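# Set a jointed cable runway across three supports

## Task

Place the jointed cable runway so it rests on all three supports, sitting between the lugs of each, with one of its ends on the tallest support; then open the grippers and withdraw the arms. It only counts if the runway stays put with no robot holding it.

## Robot and tools

Setup: four identical arms, arm1, arm2, arm3 and arm4, each an i2rt Big YAM with six revolute joints, a two-finger gripper and a wrist camera. The hand reaches roughly 1.0 m out from the joint-1 axis when fully extended. Two fixed room cameras, cam_high and cam_low, also watch the scene. The wrist camera rides on top of the hand and faces the fingertips when joints 1 and 6 are zero and the hand is level and pointing forward.

Frame: everything shares one scene frame with its origin on the floor and +z up. The hand point is midway between the fingertips; the hand's z axis runs along the fingers and the fingers close along its y axis. The base poses of the arms are never printed.

Tool execute_actions: argument "actions" is a list holding exactly one action, or empty to just read state and images. The action is an object keyed by robot name; under each name sits "joints", an object of absolute targets by joint name (not offsets). Each arm gets its own set; any subset of keys may be given. Keys, units and ranges:
- joint1_rad: -2.879 to 2.879 rad, tolerance 0.045. Rotates the whole arm about its base; positive is counter-clockwise seen from above; zero unfolds toward the direction the base faces.
- joint2_rad: 0 to 3.141, tol 0.14. Shoulder; zero has the upper arm pointing back about level, increasing raises it up then forward.
- joint3_rad: 0 to 3.019, tol 0.09. Elbow; zero is fully folded, increasing opens it.
- joint4_rad: -1.692 to 1.57, tol 0.055. Hand pitch; positive tips the fingers up.
- joint5_rad: -1.57 to 1.57, tol 0.03. Hand yaw; positive is toward the arm's right.
- joint6_rad: -2.094 to 2.094, tol 0.035. Hand roll; positive is clockwise viewed from behind the hand.
- gripper_m: 0 to 0.093 m, tol 0.003; the fingertip gap. Grip force tops out near 50 to 62 N per pad, lower on some grippers.
Example: {"arm1": {"joints": {"gripper_m": 0.05}}, "arm2": {"joints": {"joint1_rad": 0.3}}}. All motions in an action begin together but may finish at different times; an action lasts at most 15 s. Joints move at differing speeds, so the hand can sweep a wide path between postures. An unknown key or out-of-range number makes the whole call rejected and nothing moves. Argument "cameras" picks which images come back: omitted, null or ["all"] gives every camera, [] gives none; names are arm1_cam_wrist, arm2_cam_wrist, arm3_cam_wrist, arm4_cam_wrist, cam_high, cam_low. The "pictures" line lists the images in order, taken when the call ends.

Tool wait: "seconds" from 0 to 10; commands nothing new and returns the same state and images as an empty action.

Tool zoom_image: "camera" plus "region" [x0, y0, x1, y1] in pixels of that camera's latest full image, origin top-left, at most 504 by 504; gives a closer view.

Tool finished_scene: "scene" is the scene number; it ends the scene irreversibly after the last command is held, and reports whether the task succeeded. The result also states the following task. Replying with no tool call ends everything.

Reading results: joint_status reports how each commanded motion ended. "off_target" means it stopped short and may still be pushing. After "contact_stop" or "time_out" the joint holds where it stopped, except that a timed-out joint may keep a target (its old one, or one at most 0.375, 0.375, 0.113, 0.225, 0.075, 0.3 rad from its position for joints 1 to 6) and keep pushing; on_its_own lists such things, and "held at" there is the held target, not the actual position. To relieve a push, command the joint to its reported position. "joint command not followed" (often with a "cause:" line) means a safety check blocked that arm's joint targets, though its gripper target still runs; those joints show "not_followed", and the arm may retry them on later actions until given passable targets. Empty calls never show that line. Joints omitted from an action may still be driving toward older targets. A loaded joint may sag. A target very near the current position may not move the joint at all. After a call reports a stop, the remaining execute_actions, wait and finished_scene calls in that same reply are skipped.

Heat: holding loads warms motors, even while you are thinking. A MOTOR HOT line appears from 85 °C; at 100 °C an OVER-TEMPERATURE FAULT drops that arm and its gripper until it cools, and unfinished keys read "limit_stop_at_motor_heat"; resend the target then. Some heat carries into the next scene.

Timing: the simulation keeps running while you compose a reply, and the robot holds its last command meanwhile. Shorter robot motion is better.

Avoid: pushing items off the work area or onto the floor (fails the task); hard pressing between two robots (fails and ends the run) and hard collisions. The self and inter-arm check can be late and ignores fingers, gripper housings and wrist cameras, and no state line reports arm-to-arm contact; contact via a held object does not count. Arms do not wait for one another. The arms do not stop on contact and can push hard, so avoid driving into supports or the runway; also avoid drops, slips and slams. Finish with grippers open and arms clear, the runway resting on its own.

Each tool is called after "Call:" by a JSON object that holds its "method" and its "body", one argument or row to a line.

## Session

Call:
{"method": "execute_actions", "body": {
  "actions": []
}}

Scene clock: 0.00 s.
arm1.joint_positions: joint1_rad=-0.418 joint2_rad=+0.593 joint3_rad=+1.366 joint4_rad=-1.387 joint5_rad=+0.228 joint6_rad=+0.157 gripper_m=+0.095
arm1.joint_status: not commanded
arm1.hand: x=-0.9325 y=-0.3230 z=+1.5253 quat_wxyz=(-0.440, -0.268, -0.846, +0.140) (m; scene frame)
arm2.joint_positions: joint1_rad=-0.422 joint2_rad=+0.640 joint3_rad=+1.330 joint4_rad=-1.170 joint5_rad=-0.254 joint6_rad=-0.244 gripper_m=+0.094
arm2.joint_status: not commanded
arm2.hand: x=-0.1466 y=-0.4116 z=+1.5532 quat_wxyz=(-0.430, +0.566, -0.638, -0.295) (m; scene frame)
arm3.joint_positions: joint1_rad=-0.426 joint2_rad=+0.618 joint3_rad=+1.395 joint4_rad=-1.163 joint5_rad=+0.156 joint6_rad=-0.013 gripper_m=+0.095
arm3.joint_status: not commanded
arm3.hand: x=+0.0958 y=+0.0958 z=+1.6161 quat_wxyz=(-0.280, -0.683, -0.460, +0.493) (m; scene frame)
arm4.joint_positions: joint1_rad=+0.342 joint2_rad=+0.626 joint3_rad=+1.375 joint4_rad=-1.321 joint5_rad=-0.009 joint6_rad=-0.182 gripper_m=+0.094
arm4.joint_status: not commanded
arm4.hand: x=+0.9025 y=-0.2330 z=+1.5398 quat_wxyz=(-0.050, -0.841, -0.258, +0.473) (m; scene frame)
pictures: arm1_cam_wrist, arm2_cam_wrist, arm3_cam_wrist, arm4_cam_wrist, cam_high, cam_low
Images, in order (width x height): arm1_cam_wrist 616x616, arm2_cam_wrist 616x616, arm3_cam_wrist 616x616, arm4_cam_wrist 616x616, cam_high 896x504, cam_low 896x504.

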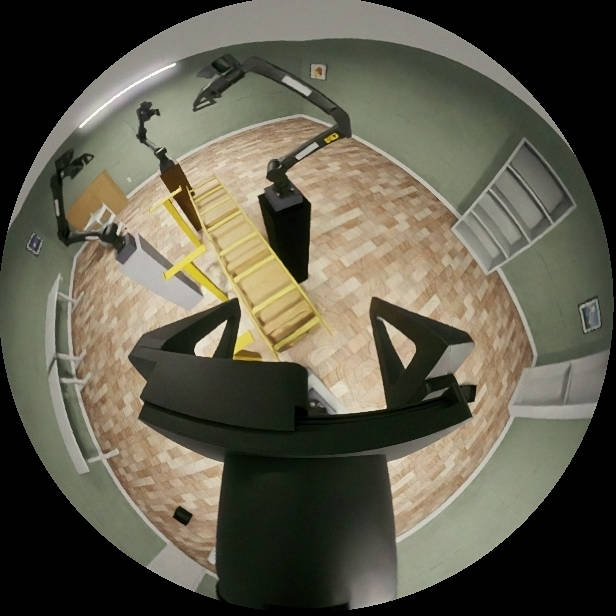

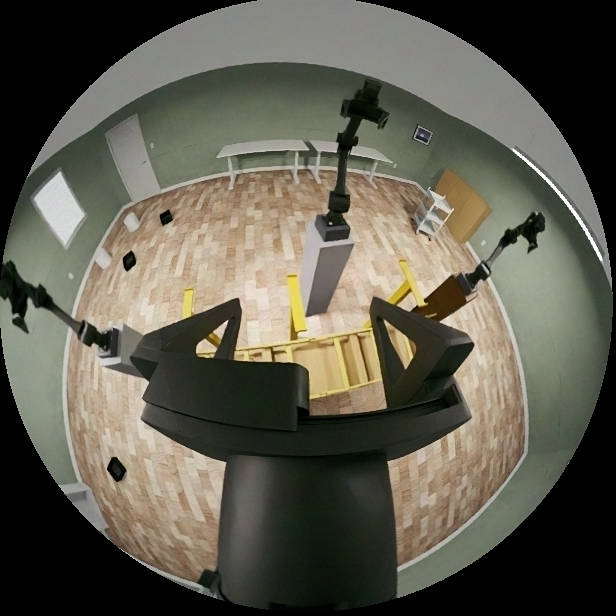

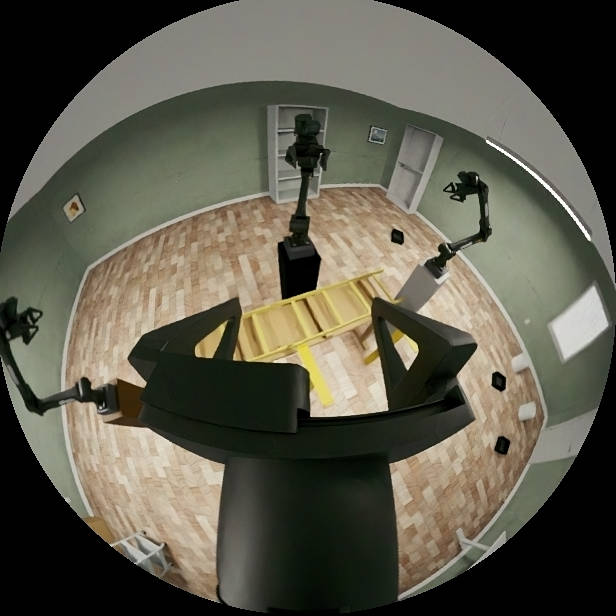

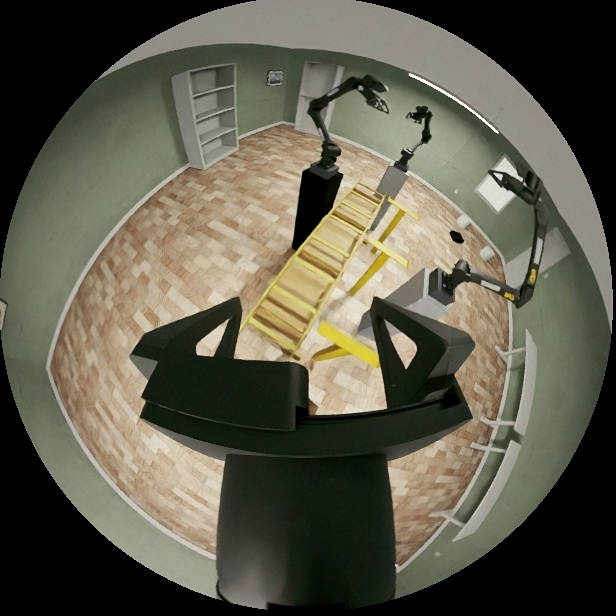

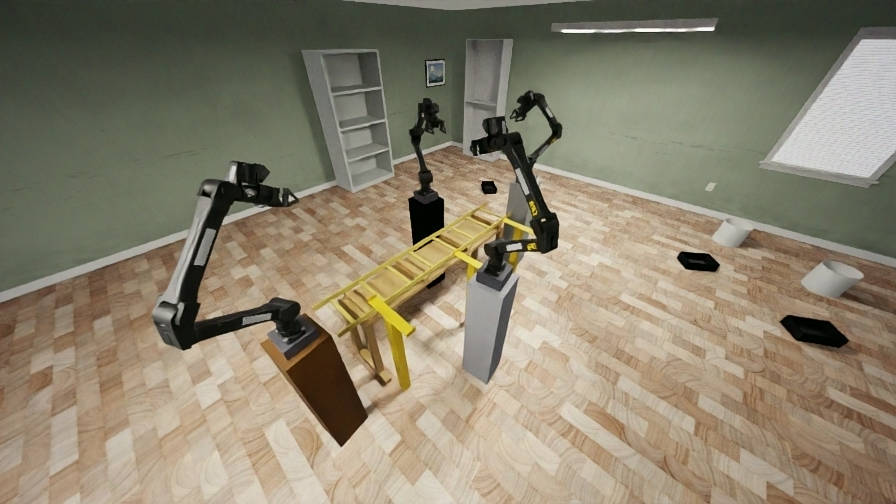

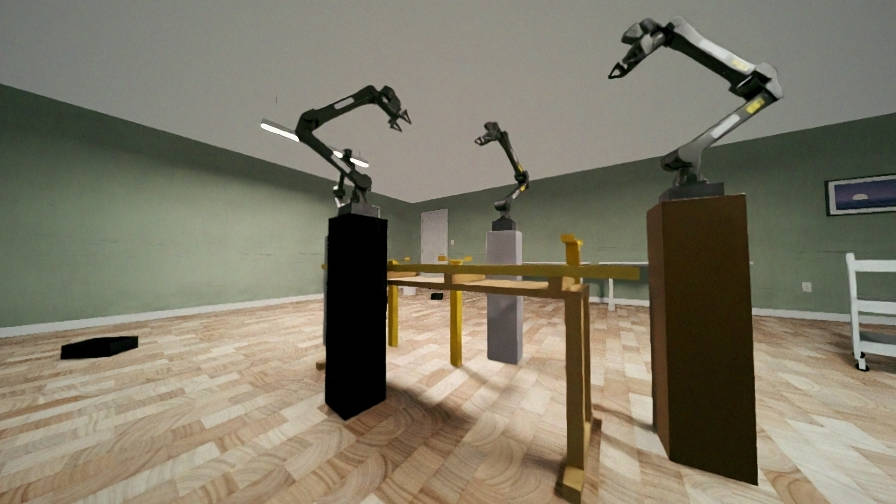

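Call:
{"method": "zoom_image", "body": {
  "camera": "cam_high",
  "region": [280, 170, 580, 400]
}}

Call:
{"method": "zoom_image", "body": {
  "camera": "cam_low",
  "region": [300, 200, 660, 400]
}}

Call:
{"method": "zoom_image", "body": {
  "camera": "arm4_cam_wrist",
  "region": [220, 160, 440, 380]
}}

Call:
{"method": "zoom_image", "body": {
  "camera": "arm1_cam_wrist",
  "region": [130, 150, 350, 370]
}}

Call:
{"method": "zoom_image", "body": {
  "camera": "arm2_cam_wrist",
  "region": [160, 230, 460, 420]
}}

Call:
{"method": "zoom_image", "body": {
  "camera": "arm3_cam_wrist",
  "region": [180, 240, 460, 420]
}}

Region (280, 170, 580, 400) of cam_high's 896x504 image, scaled by 1.680, with more detail than that image has; it fills the top 386 rows of this view, and the rest is white.

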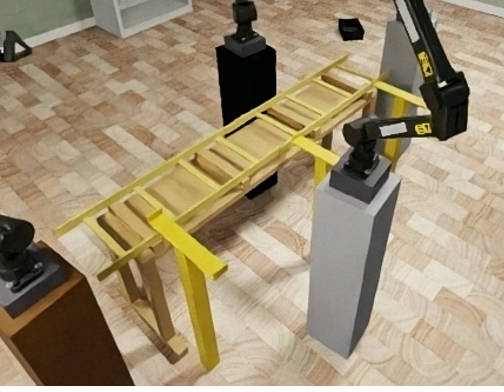

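Region (300, 200, 660, 400) of cam_low's 896x504 image, scaled by 1.400, with more detail than that image has.

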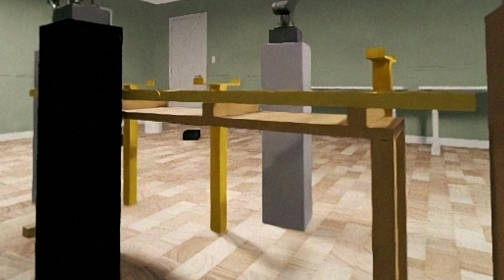

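Region (220, 160, 440, 380) of arm4_cam_wrist's 616x616 image, scaled by 2.291, with more detail than that image has.

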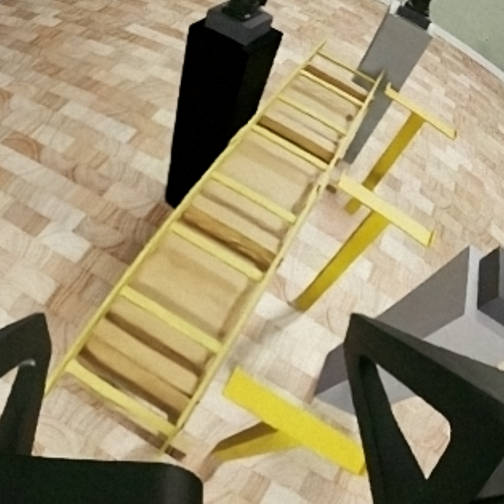

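Region (130, 150, 350, 370) of arm1_cam_wrist's 616x616 image, scaled by 2.291, with more detail than that image has.

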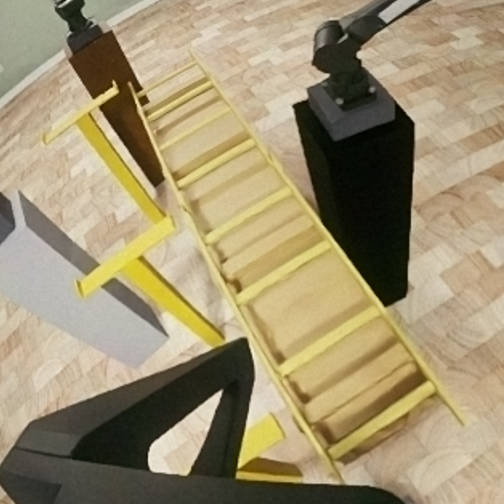

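Region (160, 230, 460, 420) of arm2_cam_wrist's 616x616 image, scaled by 1.680, with more detail than that image has; it fills the top 319 rows of this view, and the rest is white.

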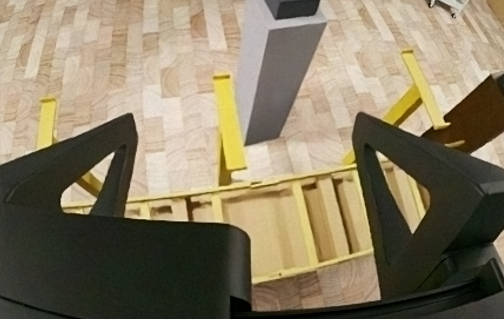

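Region (180, 240, 460, 420) of arm3_cam_wrist's 616x616 image, scaled by 1.800, with more detail than that image has; it fills the top 324 rows of this view, and the rest is white.

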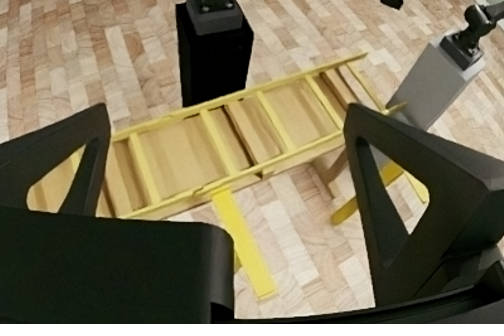

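Call:
{"method": "execute_actions", "body": {
  "actions": [
    {"arm1":{"joints":{"joint1_rad":0,"joint2_rad":1.0,"joint3_rad":1.0,"joint4_rad":-1.57,"joint5_rad":0,"joint6_rad":0}},"arm4":{"joints":{"joint1_rad":0,"joint2_rad":1.3,"joint3_rad":1.0,"joint4_rad":-1.27,"joint5_rad":0,"joint6_rad":0}},"arm2":{"joints":{"joint1_rad":0.3,"joint2_rad":1.3,"joint3_rad":1.3,"joint4_rad":-1.57,"joint5_rad":0,"joint6_rad":0}},"arm3":{"joints":{"joint1_rad":0.3,"joint2_rad":1.0,"joint3_rad":1.3,"joint4_rad":-1.57,"joint5_rad":0,"joint6_rad":0}}}
  ]
}}

Scene clock: 18.20 s.
arm1.joint_positions: joint1_rad=-0.006 joint2_rad=+1.004 joint3_rad=+0.991 joint4_rad=-1.562 joint5_rad=+0.003 joint6_rad=+0.010 gripper_m=+0.095
arm1.joint_status: all done
arm1.hand: x=-0.8711 y=-0.1939 z=+1.2353 quat_wxyz=(+0.008, +0.032, -0.999, -0.003) (m; scene frame)
arm2.joint_positions: joint1_rad=+0.301 joint2_rad=+1.306 joint3_rad=+1.296 joint4_rad=-1.558 joint5_rad=-0.002 joint6_rad=-0.011 gripper_m=+0.094
arm2.joint_status: all done
arm2.hand: x=-0.3146 y=-0.3034 z=+1.2720 quat_wxyz=(+0.003, +0.777, -0.629, +0.004) (m; scene frame)
arm3.joint_positions: joint1_rad=+0.292 joint2_rad=+1.001 joint3_rad=+1.290 joint4_rad=-1.559 joint5_rad=+0.002 joint6_rad=-0.007 gripper_m=+0.095
arm3.joint_status: all done
arm3.hand: x=+0.3214 y=+0.0389 z=+1.3941 quat_wxyz=(-0.126, -0.532, -0.832, +0.090) (m; scene frame)
arm4.joint_positions: joint1_rad=+0.007 joint2_rad=+1.298 joint3_rad=+0.982 joint4_rad=-1.279 joint5_rad=-0.001 joint6_rad=-0.016 gripper_m=+0.094
arm4.joint_status: all done
arm4.hand: x=+0.7831 y=-0.1541 z=+1.1555 quat_wxyz=(+0.008, -0.999, -0.040, -0.013) (m; scene frame)
pictures: arm1_cam_wrist, arm2_cam_wrist, arm3_cam_wrist, arm4_cam_wrist, cam_high, cam_low
Images, in order (width x height): arm1_cam_wrist 616x616, arm2_cam_wrist 616x616, arm3_cam_wrist 616x616, arm4_cam_wrist 616x616, cam_high 896x504, cam_low 896x504.

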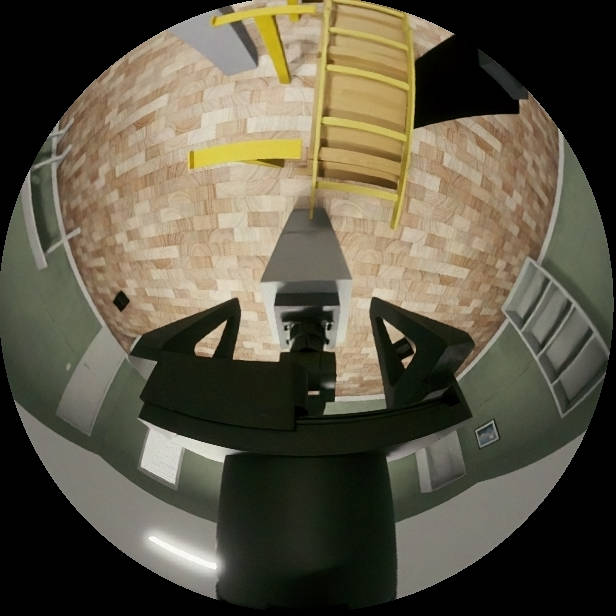

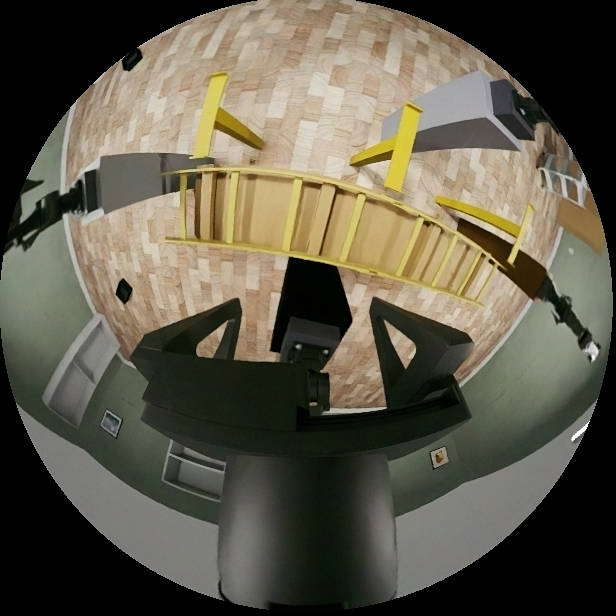

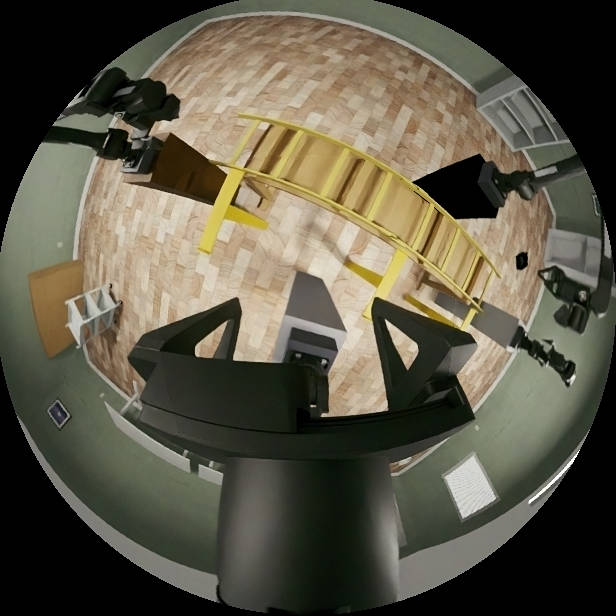

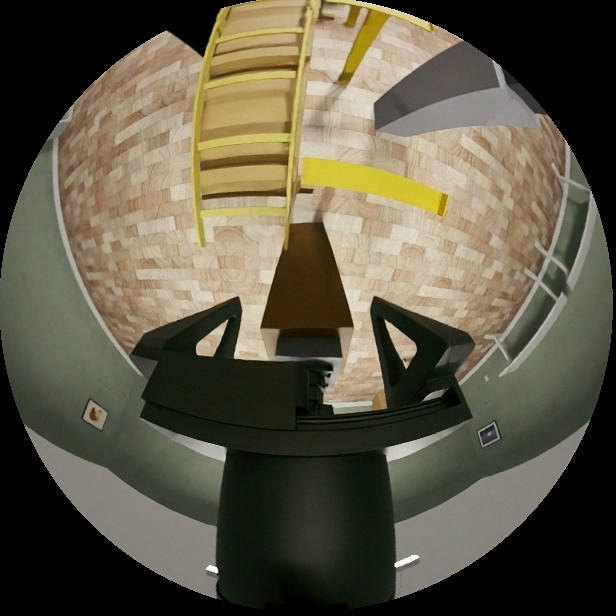

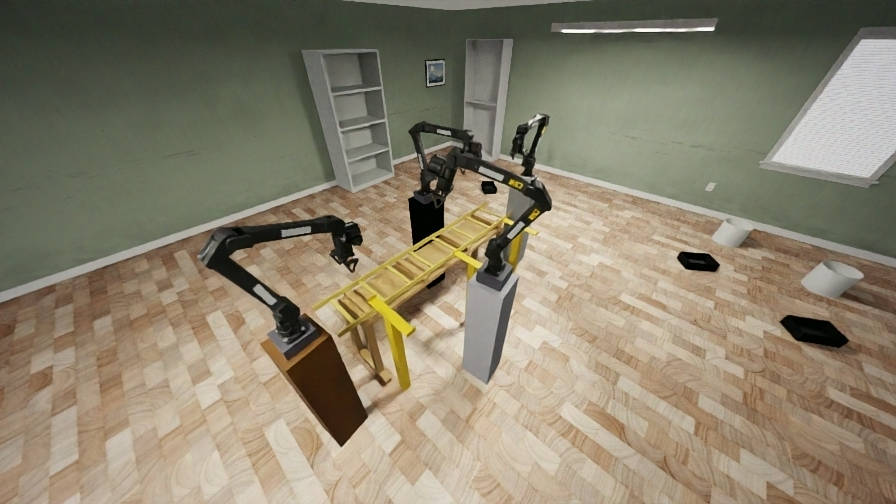

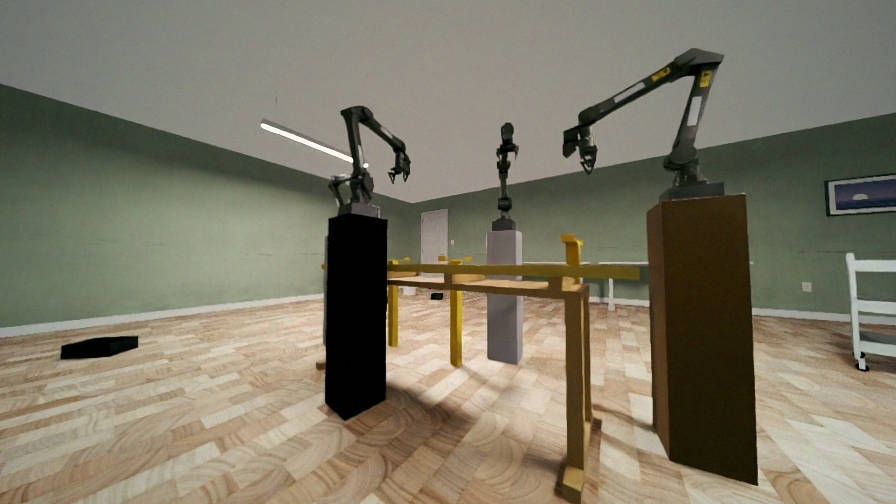

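Call:
{"method": "execute_actions", "body": {
  "actions": [
    {"arm1":{"joints":{"joint4_rad":-0.8}},"arm4":{"joints":{"joint2_rad":0.7}},"arm2":{"joints":{"joint3_rad":0.7}},"arm3":{"joints":{"joint1_rad":1.1}}}
  ],
  "cameras": []
}}

Scene clock: 28.57 s.
arm1.joint_positions: joint1_rad=-0.006 joint2_rad=+1.004 joint3_rad=+0.991 joint4_rad=-0.817 joint5_rad=+0.003 joint6_rad=+0.010 gripper_m=+0.095
arm1.joint_status: all done
arm1.hand: x=-0.7037 y=-0.1821 z=+1.2978 quat_wxyz=(-0.356, +0.028, -0.934, -0.018) (m; scene frame)
arm2.joint_positions: joint1_rad=+0.301 joint2_rad=+1.305 joint3_rad=+0.704 joint4_rad=-1.559 joint5_rad=-0.002 joint6_rad=-0.010 gripper_m=+0.094
arm2.joint_status: all done
arm2.hand: x=-0.2732 y=-0.5060 z=+1.1039 quat_wxyz=(+0.188, +0.742, -0.602, +0.229) (m; scene frame)
arm3.joint_positions: joint1_rad=+1.093 joint2_rad=+1.001 joint3_rad=+1.290 joint4_rad=-1.559 joint5_rad=+0.001 joint6_rad=-0.006 gripper_m=+0.095
arm3.joint_status: all done
arm3.hand: x=+0.4877 y=+0.2182 z=+1.3904 quat_wxyz=(-0.145, -0.166, -0.975, +0.034) (m; scene frame)
arm4.joint_positions: joint1_rad=+0.007 joint2_rad=+0.695 joint3_rad=+0.982 joint4_rad=-1.279 joint5_rad=-0.001 joint6_rad=-0.016 gripper_m=+0.094
arm4.joint_status: all done
arm4.hand: x=+0.8498 y=-0.1525 z=+1.3342 quat_wxyz=(+0.000, -0.958, -0.041, +0.285) (m; scene frame)
pictures: none
No camera images: the call's "cameras" was empty. Leave "cameras" out to get every camera's image.

Call:
{"method": "execute_actions", "body": {
  "actions": [
    {"arm1":{"joints":{"joint1_rad":-0.56,"joint2_rad":1.747,"joint3_rad":0.612,"joint4_rad":-0.424,"joint6_rad":1.09}},"arm4":{"joints":{"joint1_rad":0.542,"joint2_rad":1.844,"joint3_rad":0.751,"joint4_rad":-0.466,"joint6_rad":-0.971}},"arm2":{"joints":{"joint1_rad":0.49,"joint2_rad":1.404,"joint3_rad":0.574,"joint4_rad":-0.73,"joint6_rad":0.39}},"arm3":{"joints":{"joint1_rad":-0.12,"joint2_rad":2.236,"joint3_rad":1.627,"joint4_rad":-0.95,"joint6_rad":0.01}}}
  ]
}}

Scene clock: 81.30 s.
arm1.joint_positions: joint1_rad=-0.555 joint2_rad=+1.741 joint3_rad=+0.608 joint4_rad=-0.434 joint5_rad=+0.000 joint6_rad=+1.080 gripper_m=+0.095
arm1.joint_status: all done
arm1.hand: x=-0.8509 y=-0.3539 z=+0.8983 quat_wxyz=(+0.006, -0.701, -0.713, +0.001) (m; scene frame)
arm2.joint_positions: joint1_rad=+0.485 joint2_rad=+1.401 joint3_rad=+0.571 joint4_rad=-0.743 joint5_rad=-0.001 joint6_rad=+0.380 gripper_m=+0.094
arm2.joint_status: all done
arm2.hand: x=-0.3450 y=-0.4087 z=+0.9962 quat_wxyz=(+0.003, +0.708, -0.706, +0.007) (m; scene frame)
arm3.joint_positions: joint1_rad=-0.124 joint2_rad=+2.247 joint3_rad=+1.616 joint4_rad=-0.955 joint5_rad=+0.001 joint6_rad=+0.004 gripper_m=+0.095
arm3.joint_status: all done
arm3.hand: x=+0.1944 y=-0.2978 z=+0.9522 quat_wxyz=(+0.003, -0.705, -0.709, +0.003) (m; scene frame)
arm4.joint_positions: joint1_rad=+0.537 joint2_rad=+1.839 joint3_rad=+0.750 joint4_rad=-0.481 joint5_rad=+0.001 joint6_rad=-0.955 gripper_m=+0.094
arm4.joint_status: all done
arm4.hand: x=+0.8225 y=-0.3324 z=+0.8971 quat_wxyz=(+0.005, -0.715, -0.700, -0.005) (m; scene frame)
pictures: arm1_cam_wrist, arm2_cam_wrist, arm3_cam_wrist, arm4_cam_wrist, cam_high, cam_low
Images, in order (width x height): arm1_cam_wrist 616x616, arm2_cam_wrist 616x616, arm3_cam_wrist 616x616, arm4_cam_wrist 616x616, cam_high 896x504, cam_low 896x504.

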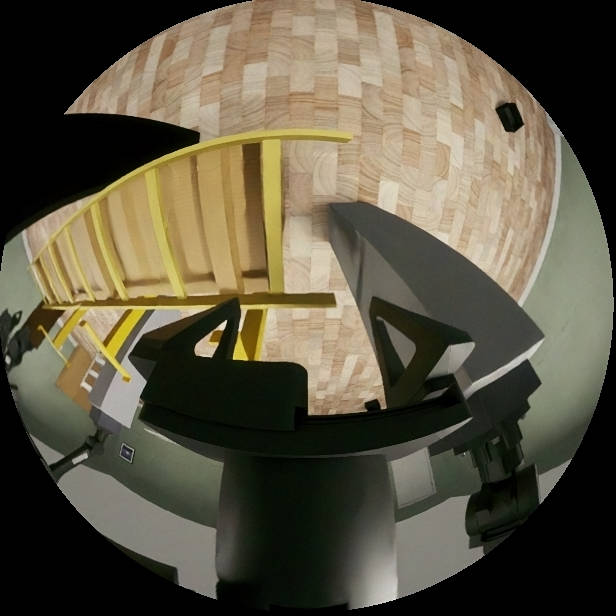

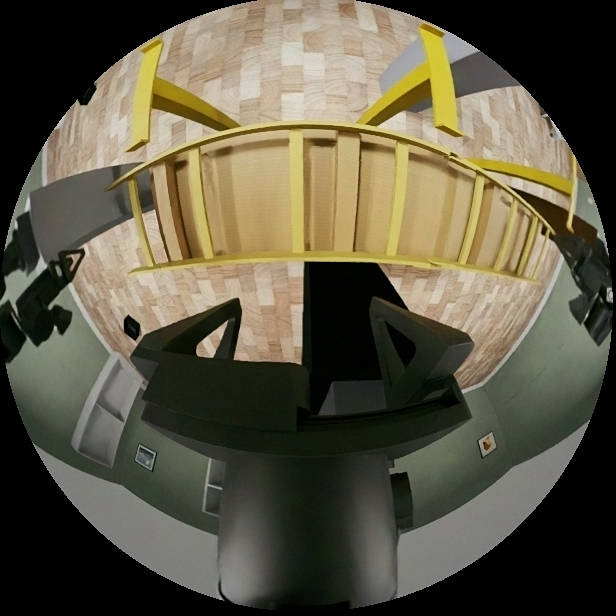

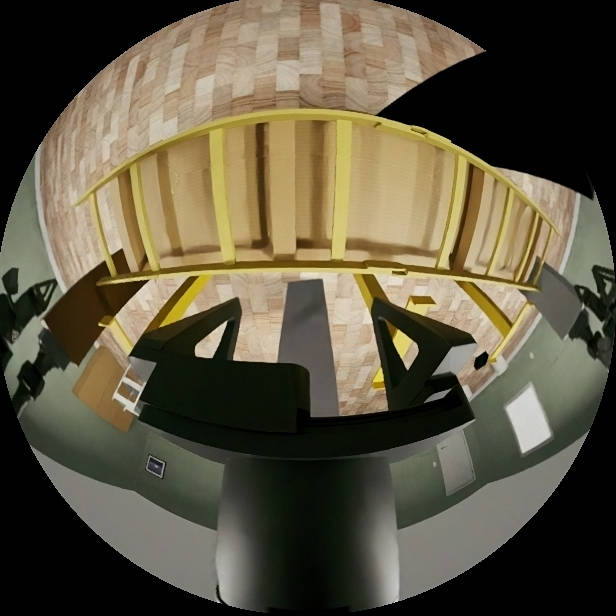

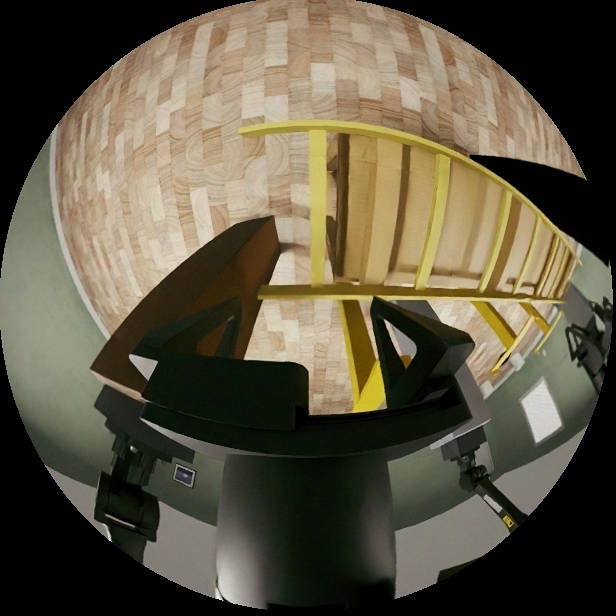

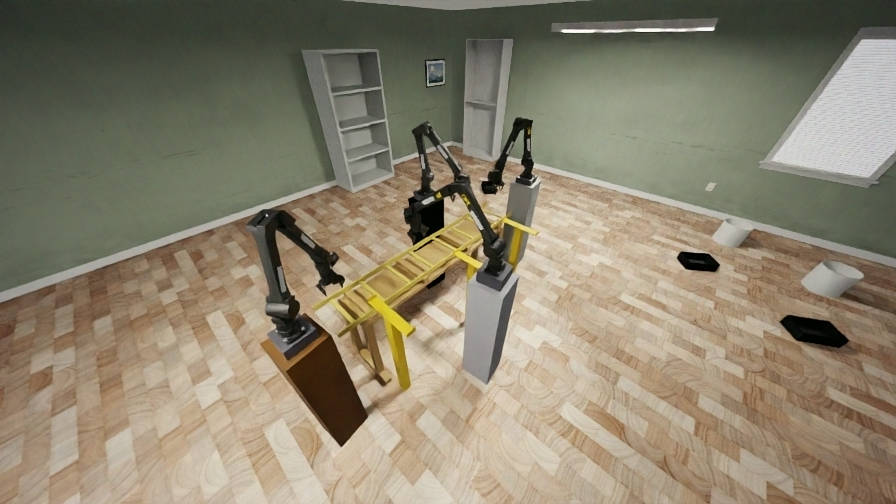

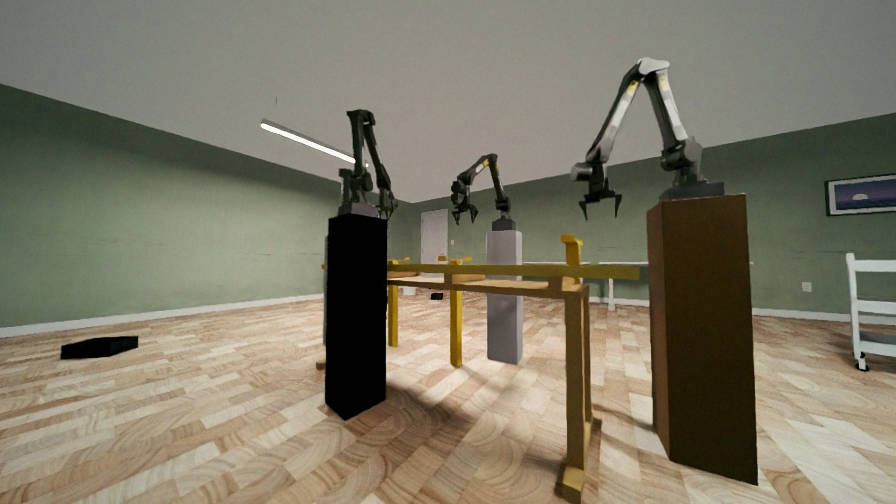

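Call:
{"method": "zoom_image", "body": {
  "camera": "arm3_cam_wrist",
  "region": [180, 90, 480, 320]
}}

Call:
{"method": "zoom_image", "body": {
  "camera": "arm2_cam_wrist",
  "region": [180, 90, 500, 320]
}}

Call:
{"method": "zoom_image", "body": {
  "camera": "cam_low",
  "region": [500, 160, 680, 310]
}}

Call:
{"method": "zoom_image", "body": {
  "camera": "cam_low",
  "region": [370, 190, 520, 300]
}}

Region (180, 90, 480, 320) of arm3_cam_wrist's 616x616 image, scaled by 1.680, with more detail than that image has; it fills the top 386 rows of this view, and the rest is white.

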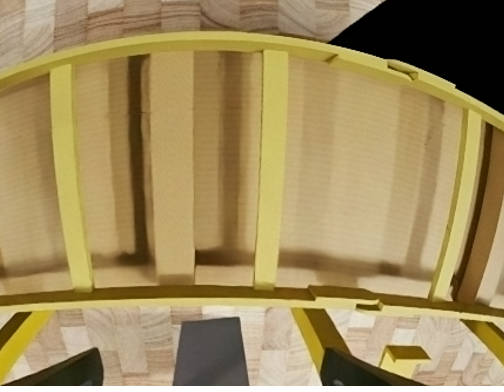

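Region (180, 90, 500, 320) of arm2_cam_wrist's 616x616 image, scaled by 1.575, with more detail than that image has; it fills the top 362 rows of this view, and the rest is white.

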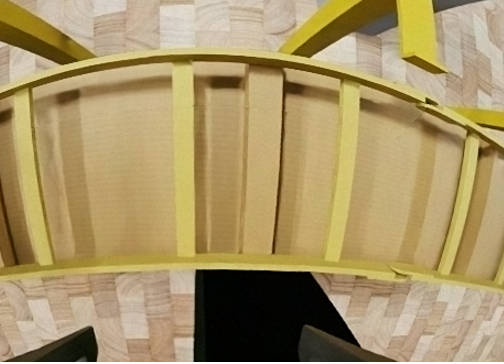

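Region (500, 160, 680, 310) of cam_low's 896x504 image, scaled by 2.800, with more detail than that image has.

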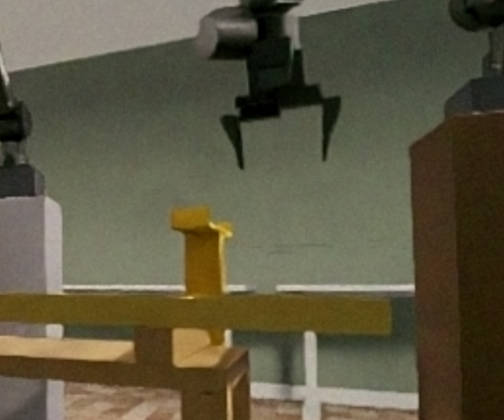

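Region (370, 190, 520, 300) of cam_low's 896x504 image, scaled by 3.360, with more detail than that image has; it fills the top 370 rows of this view, and the rest is white.

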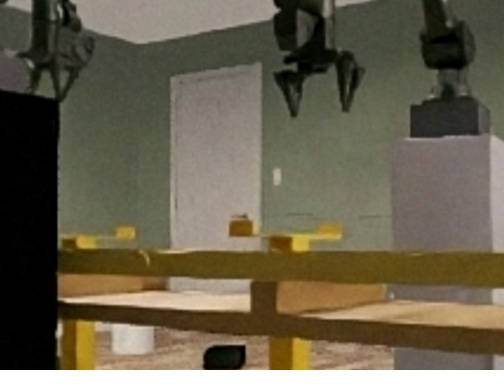

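Call:
{"method": "execute_actions", "body": {
  "actions": [
    {"arm1":{"joints":{"joint1_rad":-0.497,"joint2_rad":2.085,"joint3_rad":0.761,"joint4_rad":-0.228,"joint6_rad":1.154}},"arm4":{"joints":{"joint1_rad":0.535,"joint2_rad":2.122,"joint3_rad":0.815,"joint4_rad":-0.24,"joint6_rad":-0.99}},"arm2":{"joints":{"joint1_rad":-0.093,"joint2_rad":2.059,"joint3_rad":0.638,"joint4_rad":-0.13,"joint6_rad":-0.196}},"arm3":{"joints":{"joint1_rad":-0.209,"joint2_rad":2.56,"joint3_rad":1.895,"joint4_rad":-0.881,"joint6_rad":-0.08}}}
  ]
}}

Scene clock: 105.53 s.
arm1.joint_positions: joint1_rad=-0.503 joint2_rad=+2.091 joint3_rad=+0.762 joint4_rad=-0.235 joint5_rad=+0.000 joint6_rad=+1.144 gripper_m=+0.095
arm1.joint_status: all done
arm1.hand: x=-0.8022 y=-0.3579 z=+0.8061 quat_wxyz=(+0.003, -0.706, -0.708, +0.000) (m; scene frame)
arm2.joint_positions: joint1_rad=-0.093 joint2_rad=+2.047 joint3_rad=+0.631 joint4_rad=-0.143 joint5_rad=+0.000 joint6_rad=-0.185 gripper_m=+0.094
arm2.joint_status: all done
arm2.hand: x=-0.1771 y=-0.3608 z=+0.8219 quat_wxyz=(-0.003, +0.704, -0.710, +0.003) (m; scene frame)
arm3.joint_positions: joint1_rad=-0.218 joint2_rad=+2.575 joint3_rad=+1.851 joint4_rad=-0.885 joint5_rad=+0.001 joint6_rad=-0.072 gripper_m=+0.095
arm3.joint_status: all done
arm3.hand: x=+0.1319 y=-0.3348 z=+0.8182 quat_wxyz=(+0.011, -0.712, -0.702, -0.007) (m; scene frame)
arm4.joint_positions: joint1_rad=+0.537 joint2_rad=+2.126 joint3_rad=+0.811 joint4_rad=-0.255 joint5_rad=+0.001 joint6_rad=-0.974 gripper_m=+0.094
arm4.joint_status: all done
arm4.hand: x=+0.8137 y=-0.3371 z=+0.8046 quat_wxyz=(+0.005, -0.708, -0.706, -0.006) (m; scene frame)
pictures: arm1_cam_wrist, arm2_cam_wrist, arm3_cam_wrist, arm4_cam_wrist, cam_high, cam_low
Images, in order (width x height): arm1_cam_wrist 616x616, arm2_cam_wrist 616x616, arm3_cam_wrist 616x616, arm4_cam_wrist 616x616, cam_high 896x504, cam_low 896x504.

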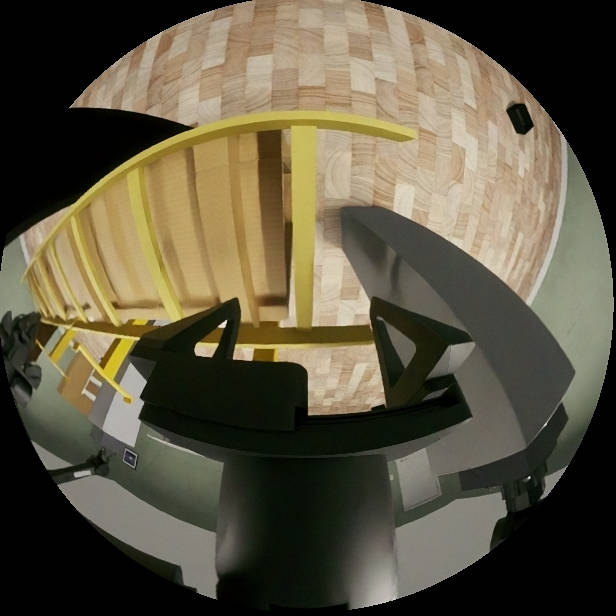

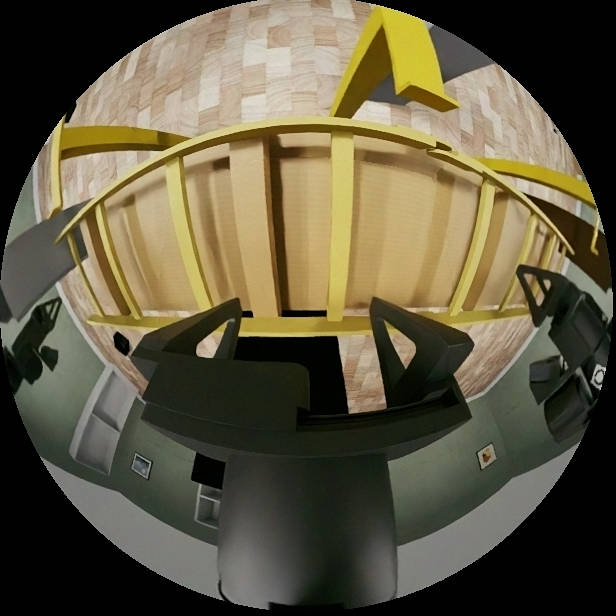

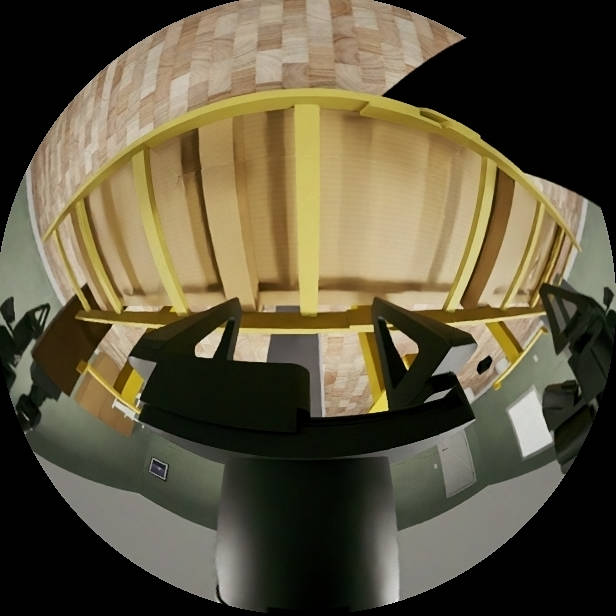

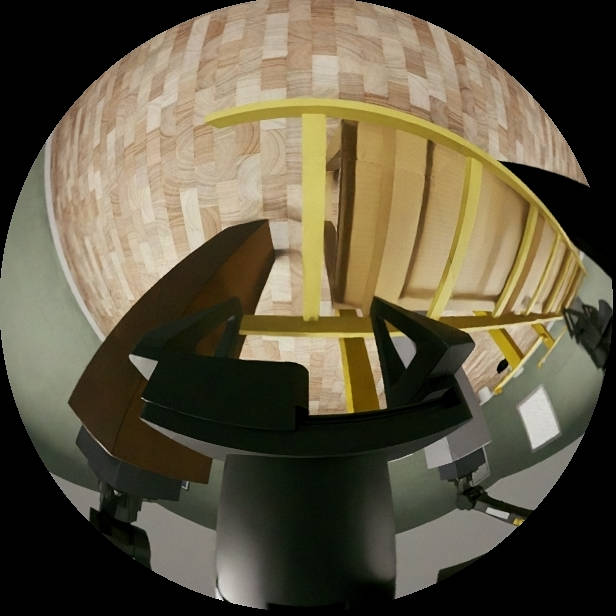

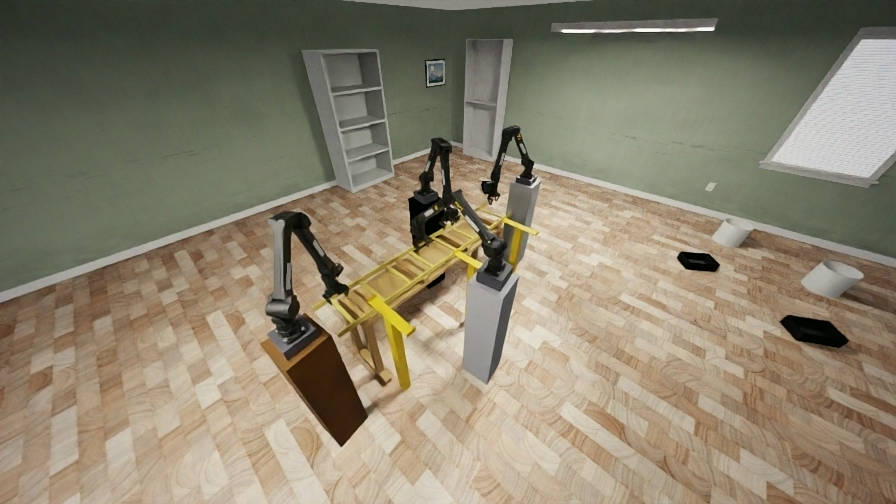

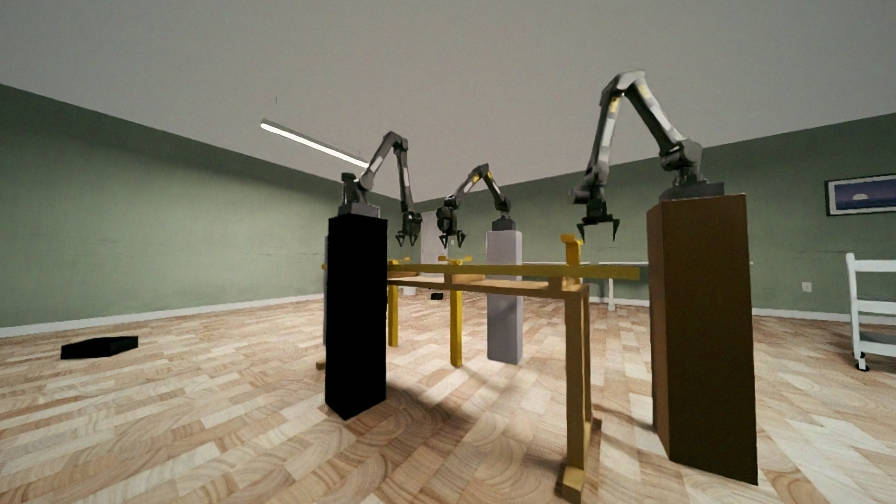

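Call:
{"method": "zoom_image", "body": {
  "camera": "cam_low",
  "region": [540, 200, 660, 290]
}}

Call:
{"method": "zoom_image", "body": {
  "camera": "cam_low",
  "region": [380, 210, 500, 290]
}}

Region (540, 200, 660, 290) of cam_low's 896x504 image, scaled by 4.200, with more detail than that image has; it fills the top 378 rows of this view, and the rest is white.

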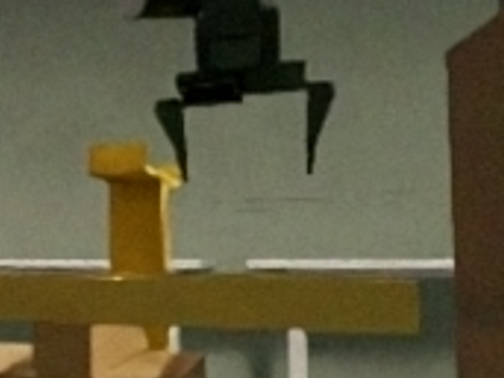

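Region (380, 210, 500, 290) of cam_low's 896x504 image, scaled by 4.200, with more detail than that image has.

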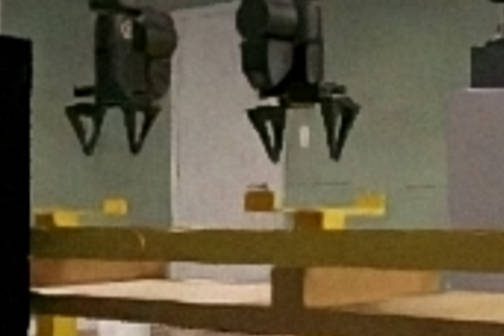

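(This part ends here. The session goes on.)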